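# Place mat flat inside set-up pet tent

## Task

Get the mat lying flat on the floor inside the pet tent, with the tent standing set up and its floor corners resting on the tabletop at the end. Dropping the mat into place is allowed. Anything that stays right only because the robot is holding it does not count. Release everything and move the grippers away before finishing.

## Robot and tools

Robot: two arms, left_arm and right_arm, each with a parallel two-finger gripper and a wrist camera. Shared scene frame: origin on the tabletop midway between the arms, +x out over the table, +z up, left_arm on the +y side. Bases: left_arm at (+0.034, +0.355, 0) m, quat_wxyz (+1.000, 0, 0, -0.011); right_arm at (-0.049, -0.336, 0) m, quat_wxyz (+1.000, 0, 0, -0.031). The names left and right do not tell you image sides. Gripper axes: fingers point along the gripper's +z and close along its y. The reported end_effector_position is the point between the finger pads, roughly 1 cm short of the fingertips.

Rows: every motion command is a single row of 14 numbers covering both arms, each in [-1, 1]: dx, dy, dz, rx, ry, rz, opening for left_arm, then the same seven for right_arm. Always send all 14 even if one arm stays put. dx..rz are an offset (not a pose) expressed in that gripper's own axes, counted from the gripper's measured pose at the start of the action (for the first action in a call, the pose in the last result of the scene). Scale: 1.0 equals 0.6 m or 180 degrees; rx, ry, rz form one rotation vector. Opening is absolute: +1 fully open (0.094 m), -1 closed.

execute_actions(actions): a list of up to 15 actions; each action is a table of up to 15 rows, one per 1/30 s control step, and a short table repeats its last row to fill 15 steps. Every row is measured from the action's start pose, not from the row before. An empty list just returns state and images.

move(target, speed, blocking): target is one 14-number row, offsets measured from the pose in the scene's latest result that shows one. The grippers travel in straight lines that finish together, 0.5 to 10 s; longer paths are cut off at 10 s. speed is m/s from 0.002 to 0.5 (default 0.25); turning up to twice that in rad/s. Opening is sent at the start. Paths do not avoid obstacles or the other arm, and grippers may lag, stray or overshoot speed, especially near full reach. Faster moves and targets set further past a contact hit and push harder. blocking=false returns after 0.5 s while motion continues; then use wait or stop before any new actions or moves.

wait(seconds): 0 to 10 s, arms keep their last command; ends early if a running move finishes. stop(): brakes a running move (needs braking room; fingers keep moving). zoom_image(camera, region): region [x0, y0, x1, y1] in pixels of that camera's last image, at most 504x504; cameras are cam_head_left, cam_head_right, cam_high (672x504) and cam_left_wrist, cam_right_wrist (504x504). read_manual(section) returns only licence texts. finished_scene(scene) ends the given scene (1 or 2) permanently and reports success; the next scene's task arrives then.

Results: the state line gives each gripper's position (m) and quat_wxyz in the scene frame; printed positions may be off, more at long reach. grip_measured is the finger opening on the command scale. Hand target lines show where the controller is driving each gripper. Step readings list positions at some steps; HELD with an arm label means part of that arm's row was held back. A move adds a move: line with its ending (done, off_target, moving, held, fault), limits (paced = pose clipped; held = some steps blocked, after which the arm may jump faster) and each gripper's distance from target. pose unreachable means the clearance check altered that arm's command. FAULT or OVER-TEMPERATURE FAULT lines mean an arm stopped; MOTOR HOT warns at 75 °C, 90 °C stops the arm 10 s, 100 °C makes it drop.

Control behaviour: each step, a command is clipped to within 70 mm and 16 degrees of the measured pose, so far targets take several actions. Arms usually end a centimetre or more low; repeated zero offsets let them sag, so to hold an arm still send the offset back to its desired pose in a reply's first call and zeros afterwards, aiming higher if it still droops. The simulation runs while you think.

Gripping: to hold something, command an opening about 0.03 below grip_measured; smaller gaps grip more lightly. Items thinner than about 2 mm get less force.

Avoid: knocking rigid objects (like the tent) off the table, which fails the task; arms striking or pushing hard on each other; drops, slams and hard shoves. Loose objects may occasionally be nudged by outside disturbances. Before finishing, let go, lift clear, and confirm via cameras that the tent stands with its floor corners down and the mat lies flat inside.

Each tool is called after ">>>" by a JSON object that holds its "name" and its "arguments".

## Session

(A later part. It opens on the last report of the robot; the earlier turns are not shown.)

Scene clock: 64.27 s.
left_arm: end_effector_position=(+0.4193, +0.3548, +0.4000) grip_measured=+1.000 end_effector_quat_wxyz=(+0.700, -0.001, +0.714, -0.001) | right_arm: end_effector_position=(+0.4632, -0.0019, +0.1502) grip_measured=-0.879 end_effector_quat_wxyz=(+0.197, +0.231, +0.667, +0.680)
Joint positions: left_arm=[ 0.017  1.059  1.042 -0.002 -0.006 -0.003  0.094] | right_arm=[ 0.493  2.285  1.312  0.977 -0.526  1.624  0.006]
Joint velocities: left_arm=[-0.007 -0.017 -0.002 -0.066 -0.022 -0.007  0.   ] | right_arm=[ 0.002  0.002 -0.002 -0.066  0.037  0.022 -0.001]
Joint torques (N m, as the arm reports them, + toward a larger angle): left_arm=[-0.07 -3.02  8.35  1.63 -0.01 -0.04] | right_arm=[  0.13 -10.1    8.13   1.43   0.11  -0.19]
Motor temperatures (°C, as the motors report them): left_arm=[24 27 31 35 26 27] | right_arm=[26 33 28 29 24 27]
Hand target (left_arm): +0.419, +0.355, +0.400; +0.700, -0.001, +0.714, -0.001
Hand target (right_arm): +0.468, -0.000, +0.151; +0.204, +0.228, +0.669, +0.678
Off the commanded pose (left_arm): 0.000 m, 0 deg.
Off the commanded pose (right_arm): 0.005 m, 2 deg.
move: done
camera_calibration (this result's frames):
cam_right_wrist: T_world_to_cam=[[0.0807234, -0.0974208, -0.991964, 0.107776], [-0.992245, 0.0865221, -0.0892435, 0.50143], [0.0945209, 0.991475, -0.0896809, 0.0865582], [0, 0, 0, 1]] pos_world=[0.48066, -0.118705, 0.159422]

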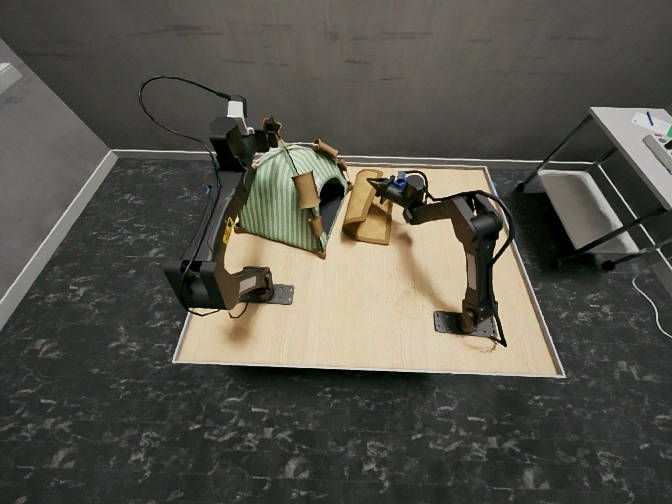

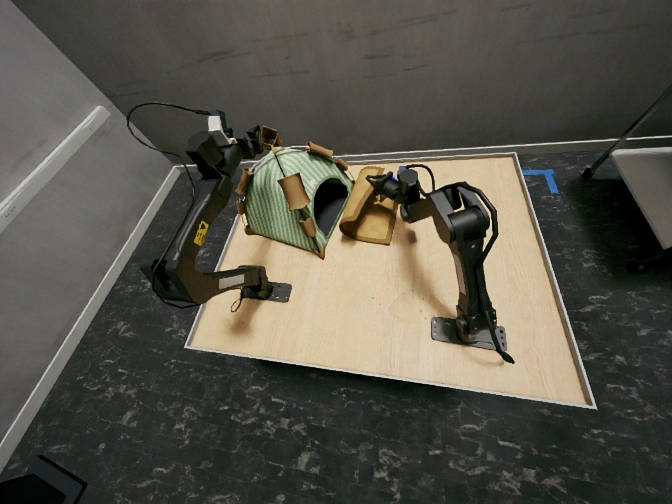

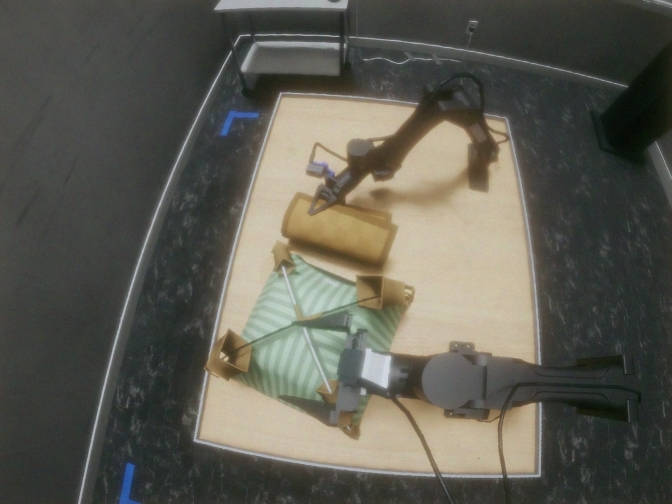

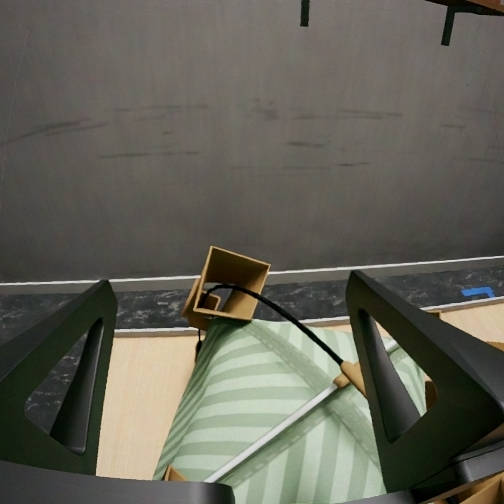

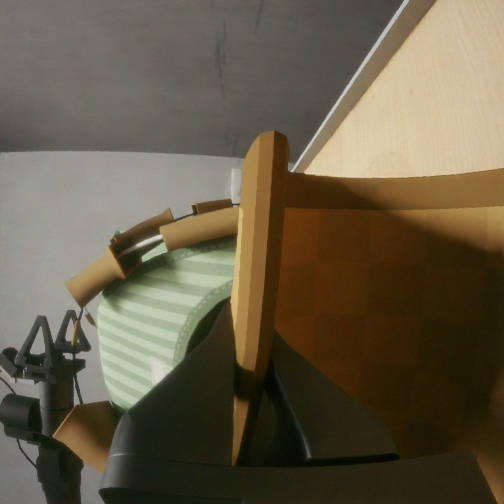

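>>> {"name": "move", "arguments": {"target": [0.14,0,0,0,0,0,1, 0.05,-0.06,-0.04,0,0,0,-1], "speed": 0.1}}

>>> {"name": "move", "arguments": {"target": [0,0,0,0,0,0,1, 0.11,-0.02,0.3,0,0,0,-1], "speed": 0.08}}

Scene clock: 65.67 s.
left_arm: end_effector_position=(+0.4243, +0.3548, +0.3195) grip_measured=+1.000 end_effector_quat_wxyz=(+0.702, -0.002, +0.712, -0.001) | right_arm: end_effector_position=(+0.4276, -0.0048, +0.1228) grip_measured=-0.879 end_effector_quat_wxyz=(+0.201, +0.229, +0.663, +0.684)
Joint positions: left_arm=[ 0.017  1.059  0.716  0.329 -0.006 -0.004  0.094] | right_arm=[ 0.523  2.285  1.13   1.175 -0.492  1.627  0.006]
Joint velocities: left_arm=[ 0.002 -0.007 -0.002 -0.022 -0.037 -0.007  0.   ] | right_arm=[ 0.012  0.012 -0.012  0.037  0.022  0.081  0.   ]
Joint torques (N m, as the arm reports them, + toward a larger angle): left_arm=[ 0.   -5.21  6.4   1.52 -0.05 -0.02] | right_arm=[  0.61 -10.03   4.16   1.6    0.08  -0.03]
Motor temperatures (°C, as the motors report them): left_arm=[24 28 31 35 26 27] | right_arm=[26 33 27 29 24 27]
Hand target (left_arm): +0.418, +0.355, +0.316; +0.700, -0.001, +0.714, -0.001
Hand target (right_arm): +0.423, -0.003, +0.116; +0.196, +0.231, +0.667, +0.681
Off the commanded pose (left_arm): 0.007 m, 0 deg.
Off the commanded pose (right_arm): 0.008 m, 1 deg.
move: done
camera_calibration (this result's frames):
cam_left_wrist: T_world_to_cam=[[-0.0739448, -0.997237, 0.0071366, 0.371636], [-0.626234, 0.0408634, -0.778564, 0.523207], [0.776121, -0.0620399, -0.627525, -0.000975122], [0, 0, 0, 1]] pos_world=[0.355887, 0.349168, 0.404085]
cam_right_wrist: T_world_to_cam=[[0.0930637, -0.0890409, -0.991671, 0.0779116], [-0.990728, 0.0907339, -0.101122, 0.464728], [0.0989822, 0.991887, -0.0797712, 0.0872307], [0, 0, 0, 1]] pos_world=[0.444534, -0.121752, 0.131215]

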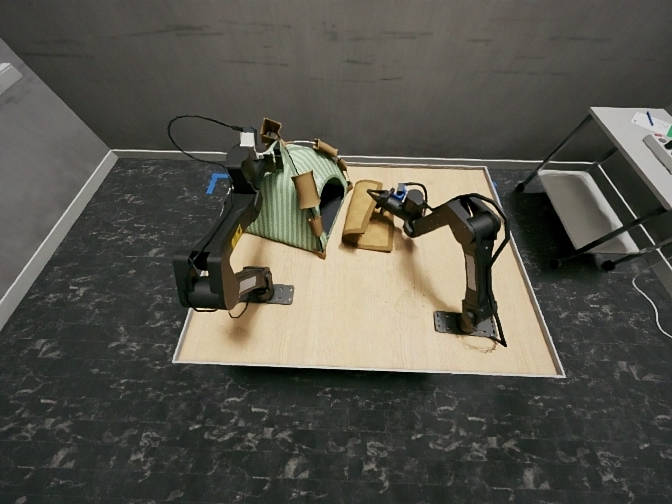

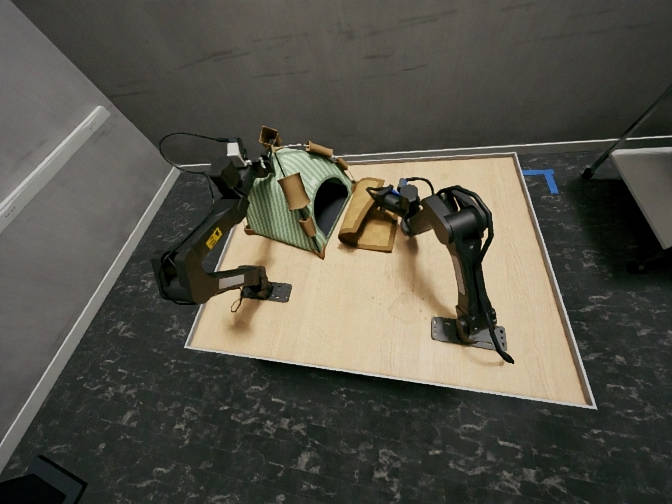

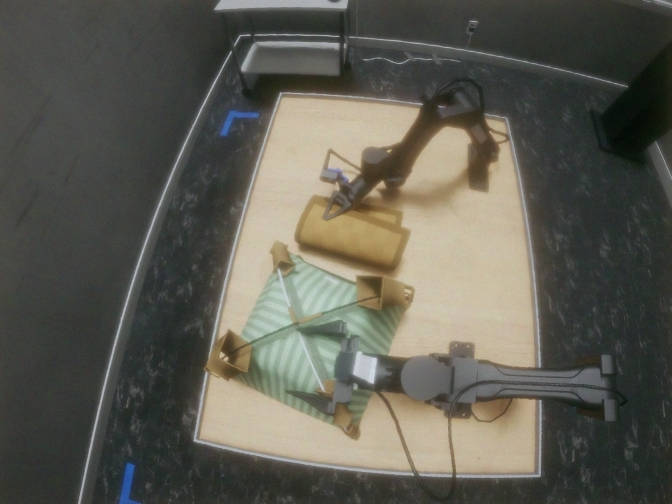

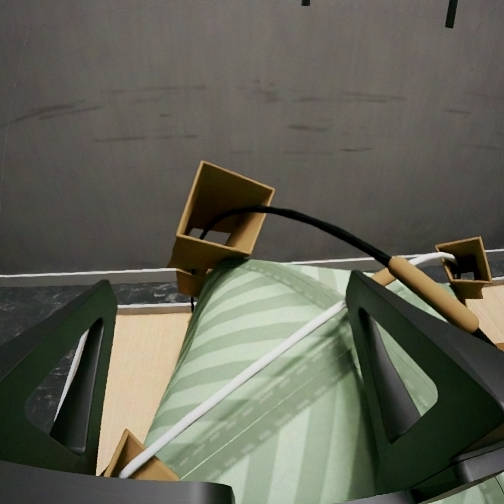

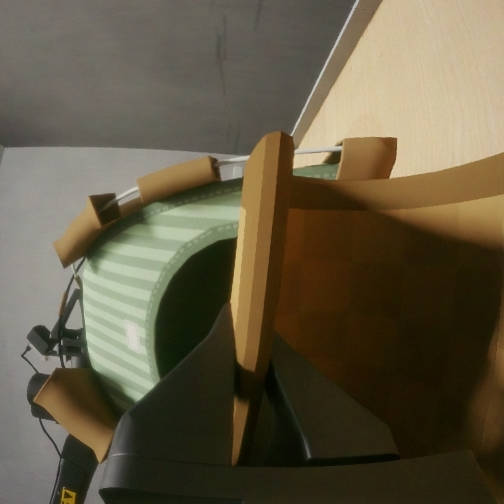

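Scene clock: 68.47 s.
left_arm: end_effector_position=(+0.4243, +0.3556, +0.3233) grip_measured=+1.000 end_effector_quat_wxyz=(+0.708, -0.003, +0.707, +0.000) | right_arm: end_effector_position=(+0.4826, +0.1682, +0.1297) grip_measured=-0.879 end_effector_quat_wxyz=(+0.213, +0.229, +0.646, +0.696)
Joint positions: left_arm=[ 0.017  1.059  0.716  0.345 -0.01  -0.003  0.094] | right_arm=[ 0.766  2.725  2.031  0.755 -0.229  1.628  0.006]
Joint velocities: left_arm=[ 0.017  0.002  0.002 -0.037 -0.007 -0.022  0.   ] | right_arm=[-0.002  0.002  0.007 -0.051 -0.051  0.007 -0.   ]
Joint torques (N m, as the arm reports them, + toward a larger angle): left_arm=[ 0.01 -3.27  8.55  1.5   0.02 -0.03] | right_arm=[  1.16 -12.47   8.81   1.24  -0.01  -0.02]
Motor temperatures (°C, as the motors report them): left_arm=[24 28 31 35 26 27] | right_arm=[26 34 28 29 24 27]
Hand target (left_arm): +0.424, +0.355, +0.320; +0.702, -0.002, +0.712, -0.001
Hand target (right_arm): +0.476, +0.179, +0.116; +0.200, +0.230, +0.661, +0.686
Off the commanded pose (left_arm): 0.004 m, 1 deg.
Off the commanded pose (right_arm): 0.018 m, 3 deg.
move: off_target (right_arm)
camera_calibration (this result's frames):
cam_left_wrist: T_world_to_cam=[[-0.0698594, -0.997543, 0.00534125, 0.371312], [-0.61445, 0.0388116, -0.788, 0.524925], [0.785857, -0.0583312, -0.615651, -0.00785532], [0, 0, 0, 1]] pos_world=[0.354653, 0.349568, 0.406822]
cam_right_wrist: T_world_to_cam=[[0.11805, -0.0595107, -0.991223, 0.0779913], [-0.985578, 0.114859, -0.124273, 0.50074], [0.121246, 0.991598, -0.0450934, -0.104475], [0, 0, 0, 1]] pos_world=[0.496979, 0.0507239, 0.134824]

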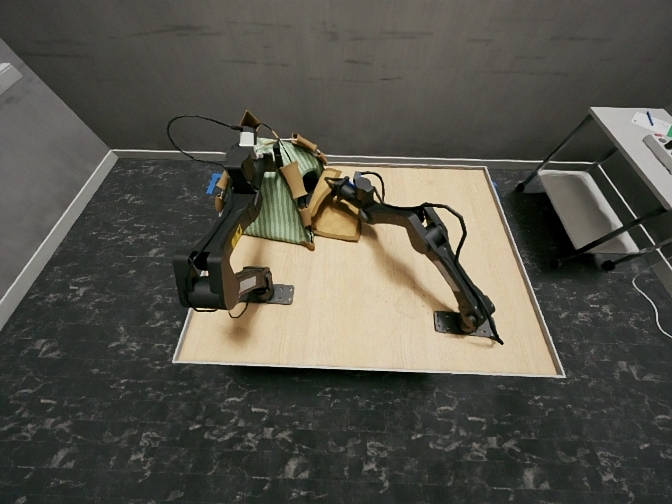

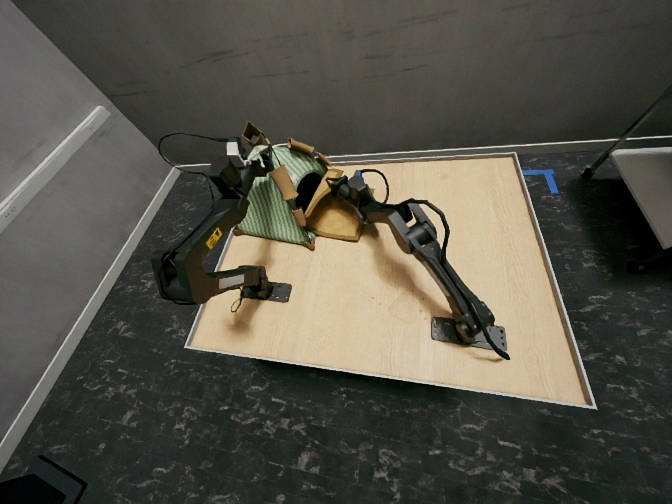

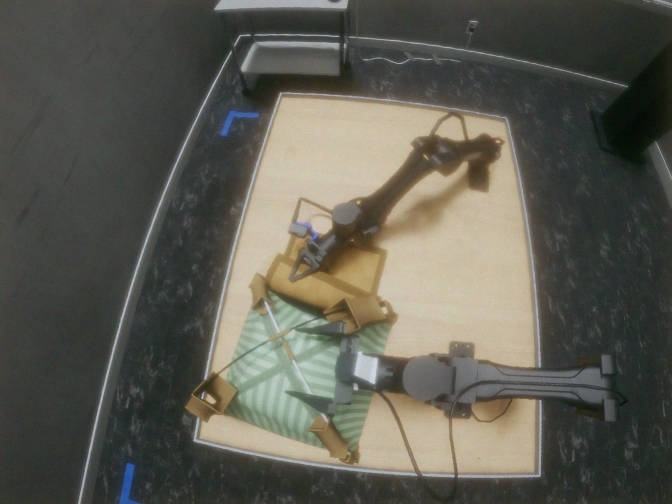

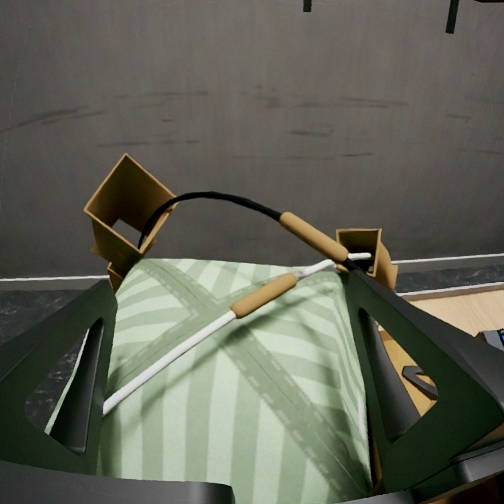

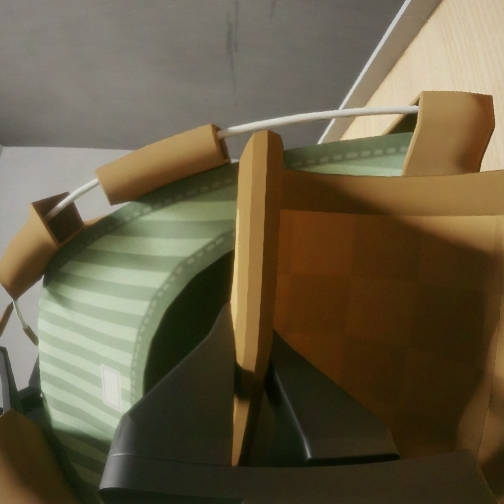

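>>> {"name": "move", "arguments": {"target": [-0.1,-0.03,0.06,0,0.5,0,1, -0.1,0,-0.45,0,0,0,-1], "speed": 0.15}}

Scene clock: 74.40 s.
left_arm: end_effector_position=(+0.4573, +0.3412, +0.3845) grip_measured=+1.000 end_effector_quat_wxyz=(+0.353, -0.001, +0.936, -0.005) | right_arm: end_effector_position=(+0.3731, -0.0803, +0.1061) grip_measured=-0.879 end_effector_quat_wxyz=(+0.212, +0.233, +0.650, +0.691)
Joint positions: left_arm=[-0.02   1.931  2.642 -1.561 -0.019 -0.038  0.094] | right_arm=[ 0.404  2.209  0.753  1.511 -0.588  1.648  0.006]
Joint velocities: left_arm=[-0.012  0.002 -0.007  0.037  0.007 -0.037  0.   ] | right_arm=[-0.012  0.002 -0.002 -0.022  0.007 -0.007 -0.   ]
Joint torques (N m, as the arm reports them, + toward a larger angle): left_arm=[-0.91 -6.77  7.71  1.13 -0.07 -0.13] | right_arm=[ -0.48 -10.15   2.5    1.56  -0.05  -0.04]
Motor temperatures (°C, as the motors report them): left_arm=[24 28 31 35 26 27] | right_arm=[26 35 28 30 24 27]
Hand target (left_arm): +0.459, +0.337, +0.384; +0.352, -0.000, +0.936, -0.007
Hand target (right_arm): +0.370, -0.083, +0.114; +0.216, +0.227, +0.648, +0.694
Off the commanded pose (left_arm): 0.005 m, 41 deg; orientation clipped at the last step of the last action.
Off the commanded pose (right_arm): 0.007 m, 1 deg.
joint sent to its limit (left arm) — the command would take joint 4 (wrist pitch) past its lower limit, so that joint was sent only as far as its limit.
move: off_target (left_arm); limits=paced
camera_calibration (this result's frames):
cam_left_wrist: T_world_to_cam=[[-0.0497046, -0.996446, 0.0680104, 0.325272], [-0.997244, 0.0457584, -0.0584015, 0.486178], [0.0550819, -0.0707258, -0.995974, 0.487739], [0, 0, 0, 1]] pos_world=[0.47414, 0.336365, 0.492047]
cam_right_wrist: T_world_to_cam=[[0.107865, -0.0687879, -0.991783, 0.0558469], [-0.98658, 0.115593, -0.115316, 0.417917], [0.122575, 0.990912, -0.0553963, 0.15474], [0, 0, 0, 1]] pos_world=[0.387317, -0.1978, 0.112153]

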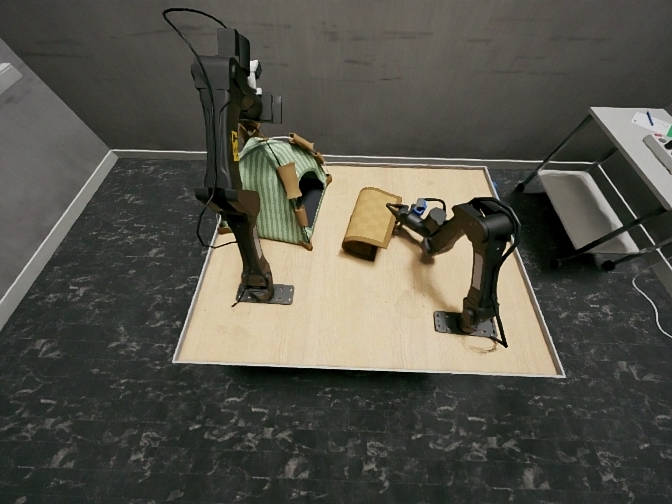

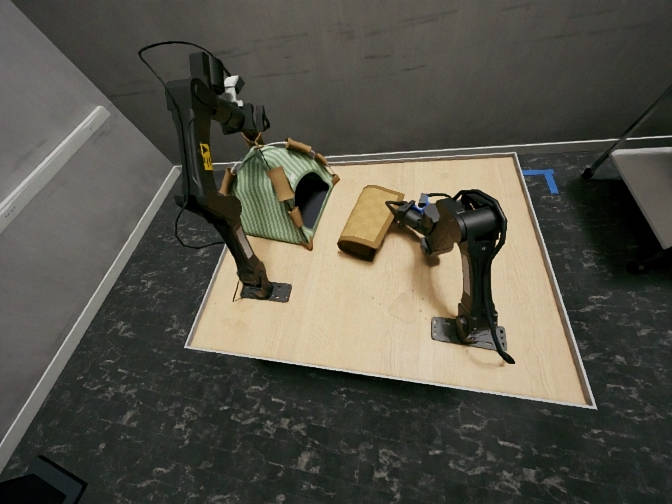

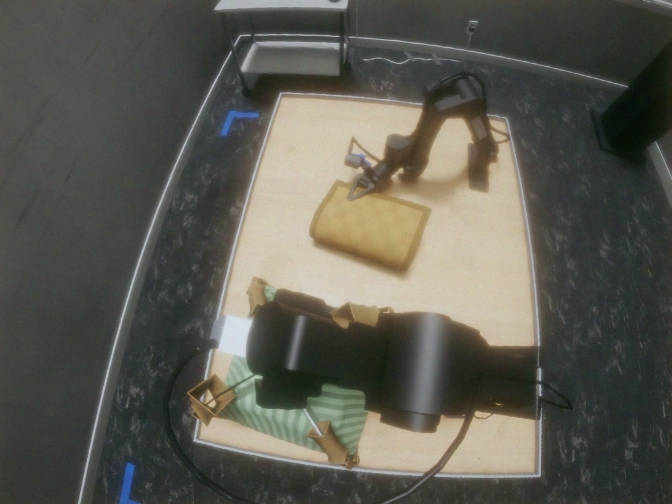

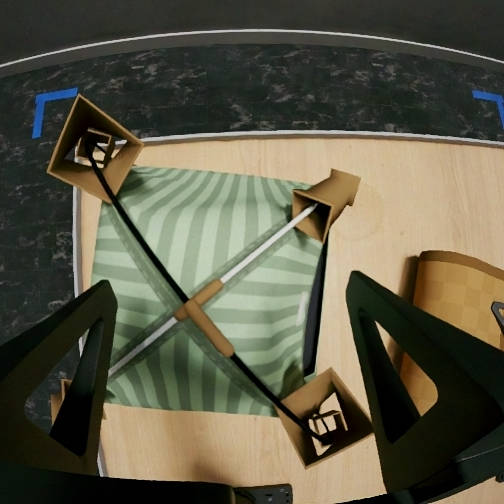

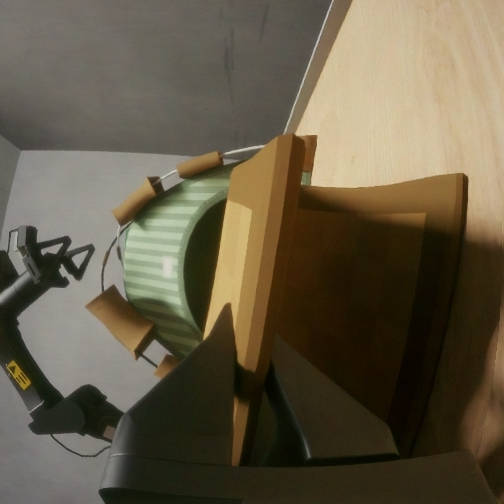

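>>> {"name": "move", "arguments": {"target": [0.113,0.04,0.11,0,0,0,1, 0,0,0,0,0,0,-1], "speed": 0.08}}

>>> {"name": "move", "arguments": {"target": [0,0,0,0,0,0,-1, 0,0,0,0,0,0,-1]}}

Scene clock: 76.17 s.
left_arm: end_effector_position=(+0.4553, +0.3629, +0.2879) grip_measured=+1.000 end_effector_quat_wxyz=(+0.349, -0.003, +0.937, -0.003) | right_arm: end_effector_position=(+0.3730, -0.0803, +0.1063) grip_measured=-0.879 end_effector_quat_wxyz=(+0.210, +0.233, +0.650, +0.692)
Joint positions: left_arm=[ 0.047  1.587  1.726 -0.996  0.02   0.01   0.094] | right_arm=[ 0.404  2.209  0.753  1.512 -0.589  1.651  0.006]
Joint velocities: left_arm=[ 0.012 -0.007 -0.002 -0.022 -0.022 -0.066  0.   ] | right_arm=[-0.017 -0.017  0.007  0.037 -0.022  0.007 -0.   ]
Joint torques (N m, as the arm reports them, + toward a larger angle): left_arm=[ 0.96 -8.97  5.36  1.21  0.06  0.04] | right_arm=[ 0.02 -8.27  3.82  1.54  0.05 -0.05]
Motor temperatures (°C, as the motors report them): left_arm=[24 28 31 35 26 27] | right_arm=[26 35 27 31 24 27]
Hand target (left_arm): +0.450, +0.364, +0.290; +0.353, -0.001, +0.936, -0.006
Hand target (right_arm): +0.373, -0.080, +0.106; +0.212, +0.233, +0.650, +0.692
Off the commanded pose (left_arm): 0.006 m, 1 deg.
Off the commanded pose (right_arm): 0.000 m, 0 deg.
move: done
camera_calibration (this result's frames):
cam_left_wrist: T_world_to_cam=[[-0.0429298, -0.996897, 0.0659807, 0.351001], [-0.997944, 0.0396418, -0.0503605, 0.477779], [0.0475887, -0.068007, -0.996549, 0.395766], [0, 0, 0, 1]] pos_world=[0.473031, 0.357886, 0.395303]
cam_right_wrist: T_world_to_cam=[[0.105926, -0.0664434, -0.992152, 0.0569766], [-0.986917, 0.114944, -0.113064, 0.417644], [0.121554, 0.991147, -0.0533986, 0.154873], [0, 0, 0, 1]] pos_world=[0.38732, -0.197722, 0.11202]

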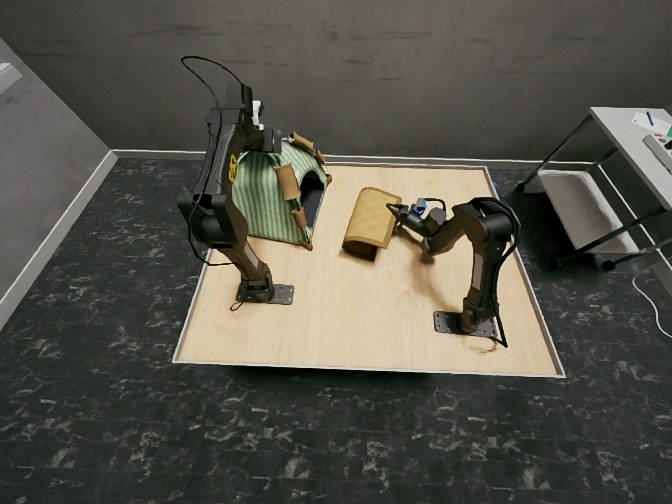

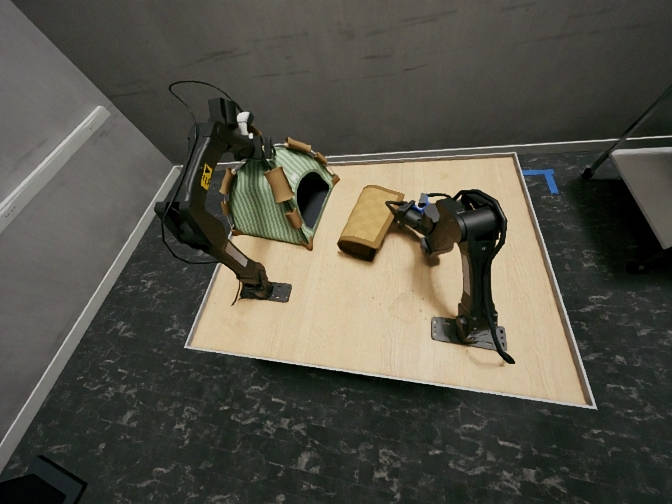

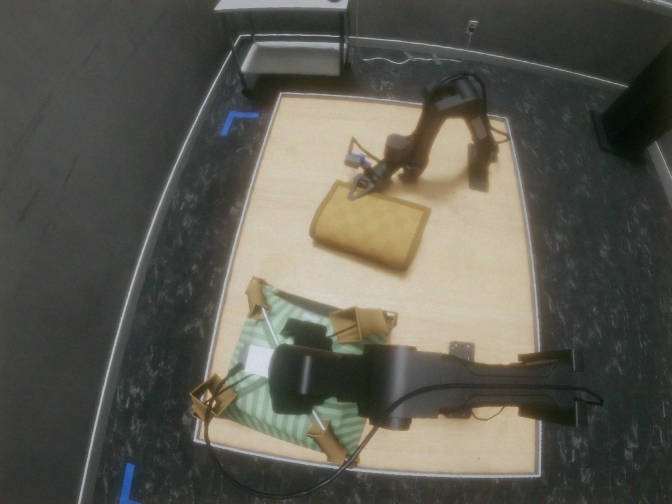

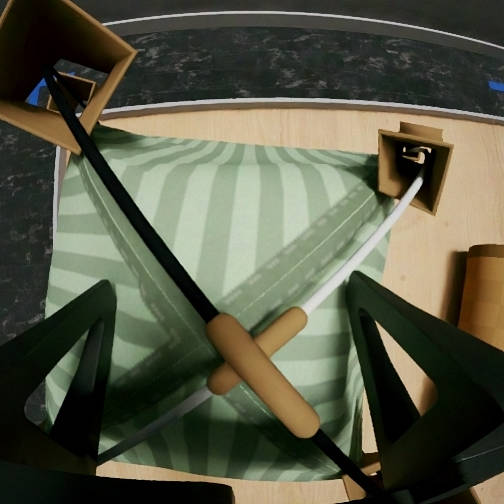

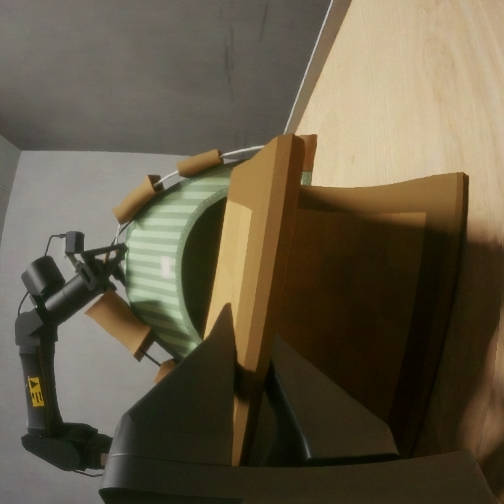

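Scene clock: 76.67 s.
left_arm: end_effector_position=(+0.4547, +0.3630, +0.2874) grip_measured=-0.715 end_effector_quat_wxyz=(+0.348, -0.000, +0.938, -0.002) | right_arm: end_effector_position=(+0.3730, -0.0803, +0.1063) grip_measured=-0.879 end_effector_quat_wxyz=(+0.209, +0.234, +0.650, +0.692)
Joint positions: left_arm=[ 0.047  1.587  1.726 -0.999  0.019  0.017  0.013] | right_arm=[ 0.404  2.209  0.753  1.512 -0.589  1.654  0.006]
Joint velocities: left_arm=[-0.007 -0.002 -0.002 -0.051  0.095  0.051 -0.   ] | right_arm=[-0.017 -0.002 -0.007 -0.066  0.007 -0.037  0.   ]
Joint torques (N m, as the arm reports them, + toward a larger angle): left_arm=[ 0.12 -7.32  7.53  1.2  -0.01 -0.09] | right_arm=[ 0.02 -8.27  3.82  1.55  0.05 -0.04]
Motor temperatures (°C, as the motors report them): left_arm=[24 28 31 35 26 27] | right_arm=[26 35 27 31 24 27]
Hand target (left_arm): +0.455, +0.363, +0.288; +0.349, -0.003, +0.937, -0.003
Hand target (right_arm): +0.373, -0.080, +0.106; +0.210, +0.233, +0.650, +0.692
Off the commanded pose (left_arm): 0.001 m, 0 deg.
Off the commanded pose (right_arm): 0.000 m, 0 deg.
move: done
camera_calibration (this result's frames):
cam_left_wrist: T_world_to_cam=[[-0.047686, -0.997003, 0.0609231, 0.354784], [-0.997899, 0.0448737, -0.0467244, 0.474135], [0.0438505, -0.0630233, -0.997048, 0.395282], [0, 0, 0, 1]] pos_world=[0.472724, 0.357356, 0.394655]
cam_right_wrist: T_world_to_cam=[[0.103508, -0.0646224, -0.992527, 0.0580644], [-0.987206, 0.115007, -0.110441, 0.417479], [0.121285, 0.99126, -0.0518914, 0.154823], [0, 0, 0, 1]] pos_world=[0.38735, -0.19773, 0.111771]

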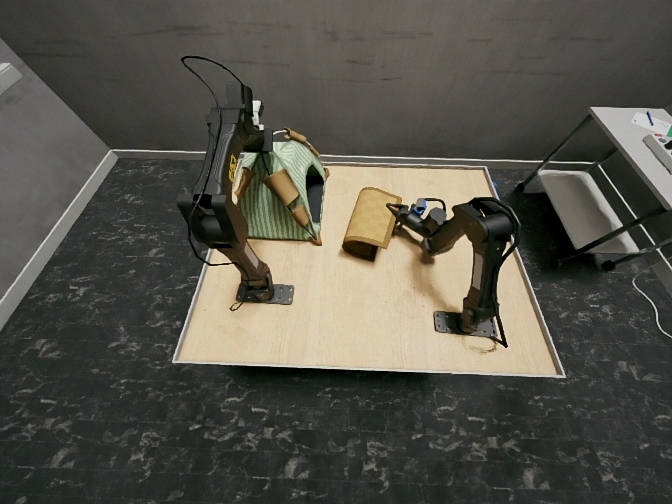

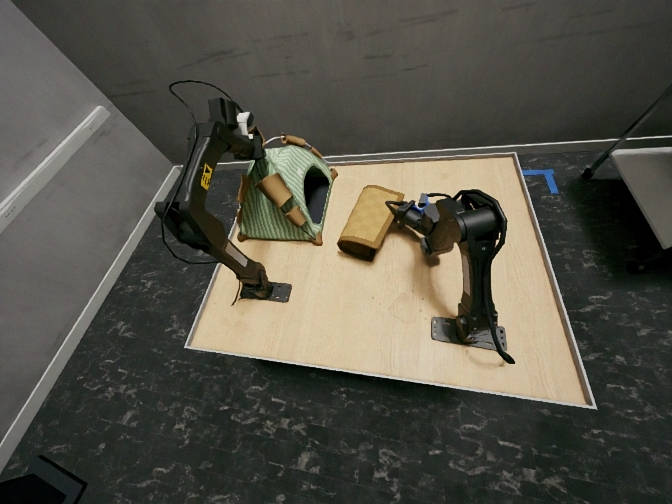

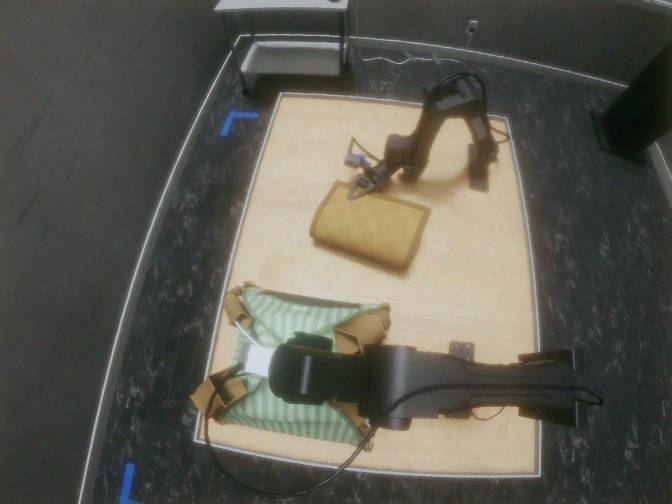

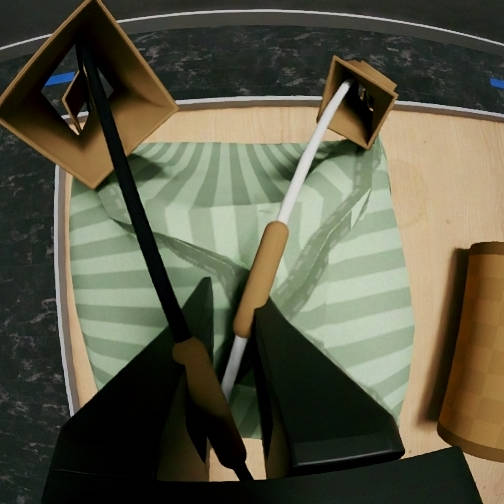

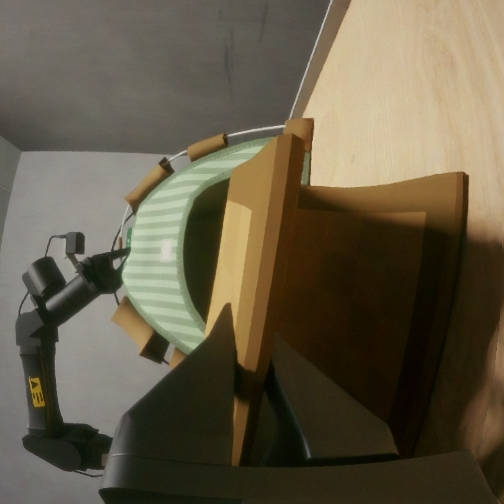

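>>> {"name": "move", "arguments": {"target": [0.11,-0.33,-0.12,0,0,0,-1, -0.2,0.03,-0.2,0,0.08,0,-1], "speed": 0.1}}

Scene clock: 79.47 s.
left_arm: end_effector_position=(+0.3514, +0.1645, +0.2888) grip_measured=-0.715 end_effector_quat_wxyz=(+0.335, +0.011, +0.942, -0.001) | right_arm: end_effector_position=(+0.3945, -0.2482, +0.1100) grip_measured=-0.879 end_effector_quat_wxyz=(+0.120, +0.157, +0.675, +0.711)
Joint positions: left_arm=[-0.726  1.543  1.73  -1.214 -0.438 -0.602  0.013] | right_arm=[-0.14   2.314  0.976  1.545 -1.375  1.834  0.006]
Joint velocities: left_arm=[-0.017 -0.012  0.002 -0.007 -0.051 -0.11  -0.002] | right_arm=[-0.012  0.007 -0.012  0.066  0.037  0.022 -0.   ]
Joint torques (N m, as the arm reports them, + toward a larger angle): left_arm=[-0.64 -5.64 10.19  0.91 -0.58 -0.1 ] | right_arm=[-0.34 -7.99  5.64  1.27  0.03 -0.04]
Motor temperatures (°C, as the motors report them): left_arm=[24 28 31 35 26 27] | right_arm=[26 35 27 31 24 27]
Hand target (left_arm): +0.356, +0.165, +0.299; +0.352, +0.003, +0.936, +0.003
Hand target (right_arm): +0.397, -0.250, +0.110; +0.128, +0.145, +0.676, +0.711
Off the commanded pose (left_arm): 0.012 m, 2 deg.
Off the commanded pose (right_arm): 0.004 m, 2 deg.
move: off_target (left_arm)
camera_calibration (this result's frames):
cam_left_wrist: T_world_to_cam=[[-0.0666895, -0.996364, 0.0530193, 0.160716], [-0.997636, 0.0657022, -0.0201531, 0.368836], [0.0165963, -0.054238, -0.99839, 0.397264], [0, 0, 0, 1]] pos_world=[0.372089, 0.157445, 0.395537]
cam_right_wrist: T_world_to_cam=[[0.106281, -0.040422, -0.993514, 0.0536874], [-0.986687, -0.127981, -0.100344, 0.396776], [-0.123095, 0.990953, -0.0534859, 0.415405], [0, 0, 0, 1]] pos_world=[0.436922, -0.358696, 0.115372]

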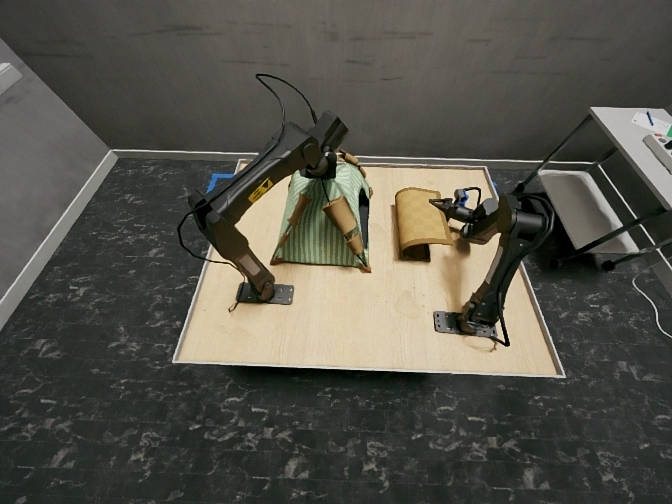

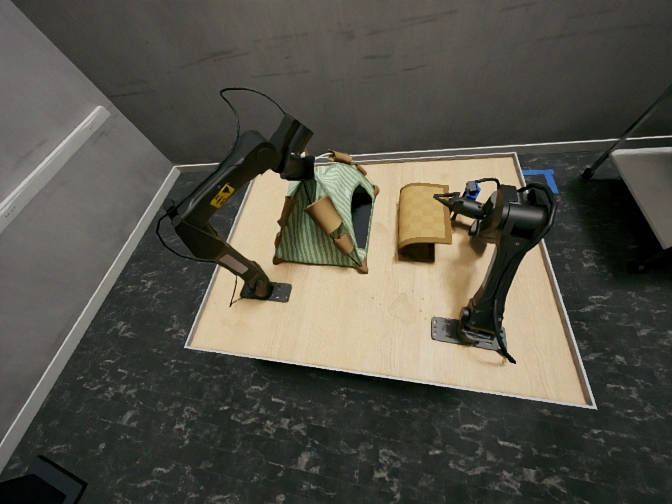

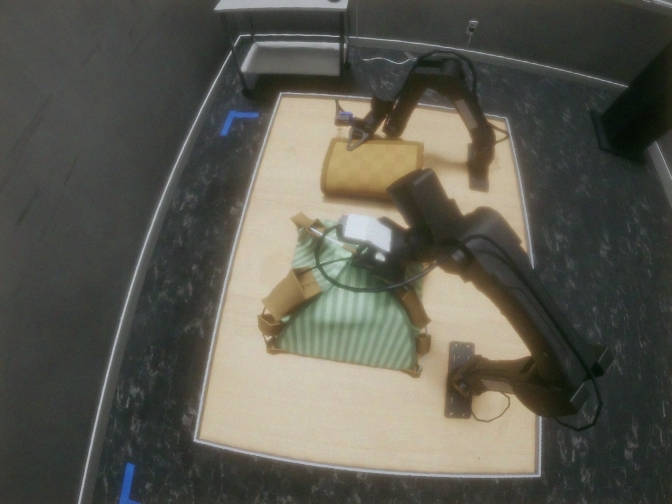

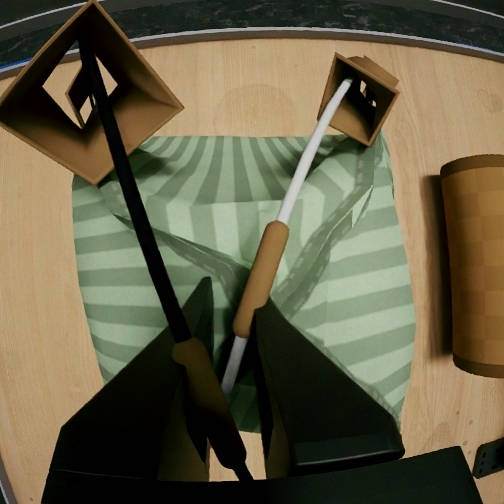

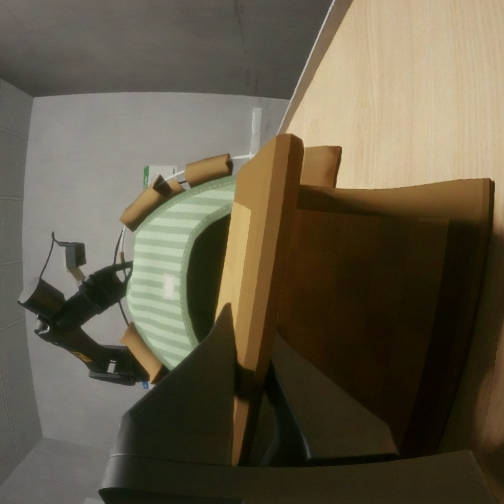

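>>> {"name": "move", "arguments": {"target": [0,0,0,0,0,0,-1, 0.22,-0.03,0.58,0,0,0,-1], "speed": 0.08}}

Scene clock: 84.63 s.
left_arm: end_effector_position=(+0.3532, +0.1718, +0.2899) grip_measured=-0.715 end_effector_quat_wxyz=(+0.341, +0.005, +0.940, +0.016) | right_arm: end_effector_position=(+0.4065, +0.1154, +0.1180) grip_measured=-0.879 end_effector_quat_wxyz=(+0.107, +0.164, +0.669, +0.717)
Joint positions: left_arm=[-0.723  1.543  1.73  -1.224 -0.471 -0.603  0.013] | right_arm=[ 0.698  2.49   1.487  1.063 -0.547  1.696  0.006]
Joint velocities: left_arm=[-0.007  0.007 -0.007  0.022 -0.051  0.007 -0.001] | right_arm=[-0.012  0.002  0.012  0.007  0.051 -0.051  0.   ]
Joint torques (N m, as the arm reports them, + toward a larger angle): left_arm=[-0.44 -6.28  7.13  1.04  0.06  0.  ] | right_arm=[  1.43 -10.99   8.35   1.43   0.32  -0.25]
Motor temperatures (°C, as the motors report them): left_arm=[24 29 31 34 26 27] | right_arm=[26 35 28 31 24 27]
Hand target (left_arm): +0.351, +0.165, +0.289; +0.335, +0.011, +0.942, -0.001
Hand target (right_arm): +0.406, +0.125, +0.120; +0.117, +0.159, +0.668, +0.717
Off the commanded pose (left_arm): 0.008 m, 2 deg.
Off the commanded pose (right_arm): 0.010 m, 2 deg.
move: done
camera_calibration (this result's frames):
cam_left_wrist: T_world_to_cam=[[-0.0456699, -0.998637, 0.025249, 0.16906], [-0.998513, 0.044882, -0.0309408, 0.377254], [0.0297655, -0.0266245, -0.999202, 0.389548], [0, 0, 0, 1]] pos_world=[0.372819, 0.162269, 0.396641]
cam_right_wrist: T_world_to_cam=[[0.080455, -0.0163984, -0.996623, 0.0831424], [-0.987947, -0.133968, -0.0775503, 0.454447], [-0.132244, 0.99085, -0.0269791, 0.0576269], [0, 0, 0, 1]] pos_world=[0.449901, 0.005145, 0.119659]

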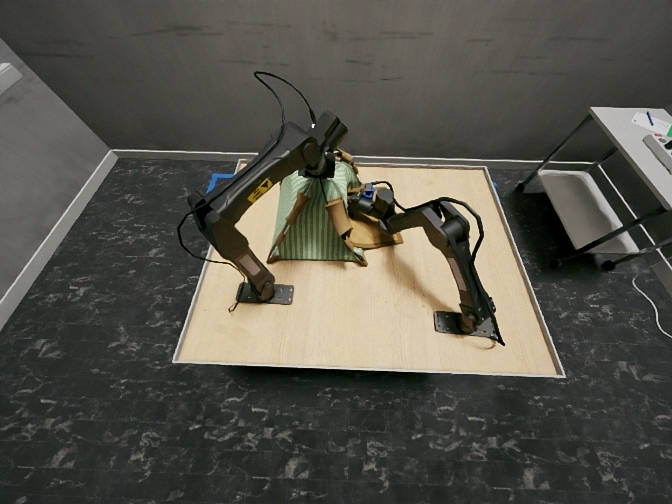

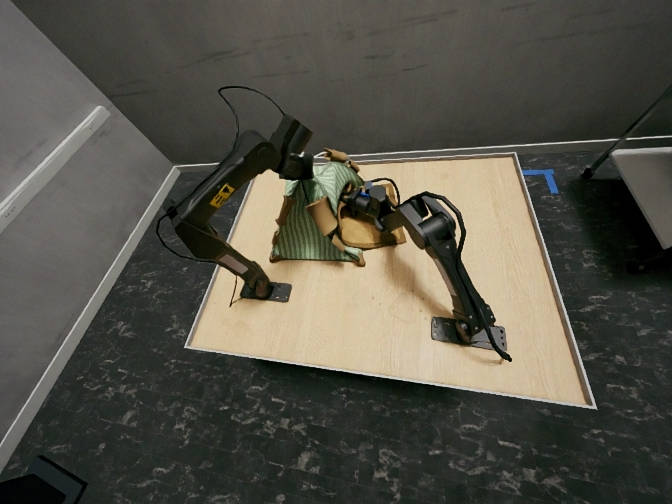

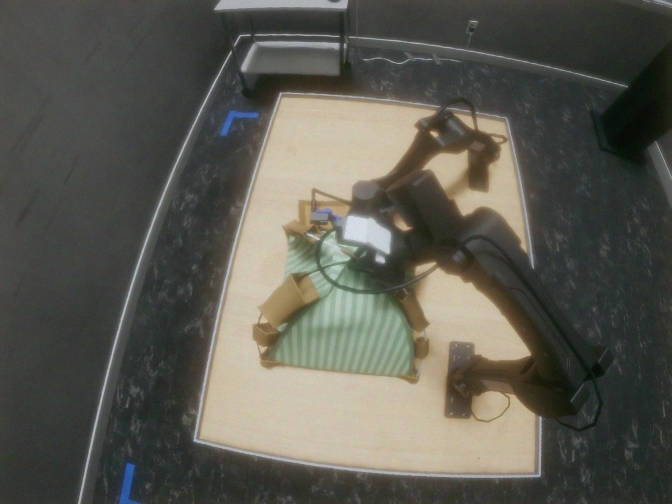

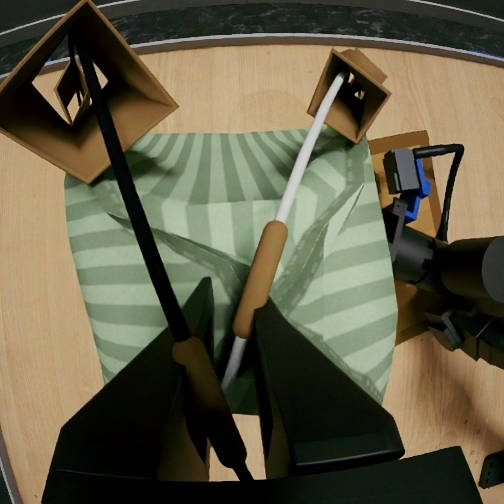

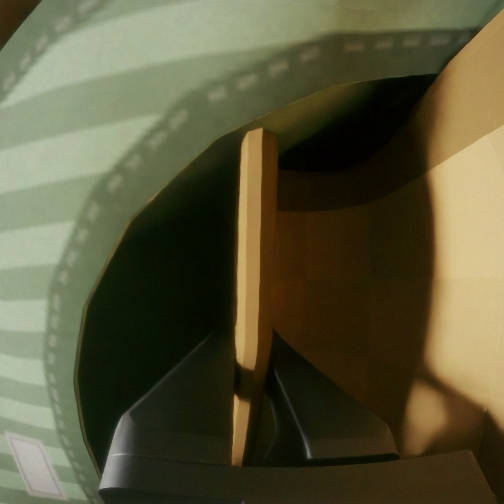

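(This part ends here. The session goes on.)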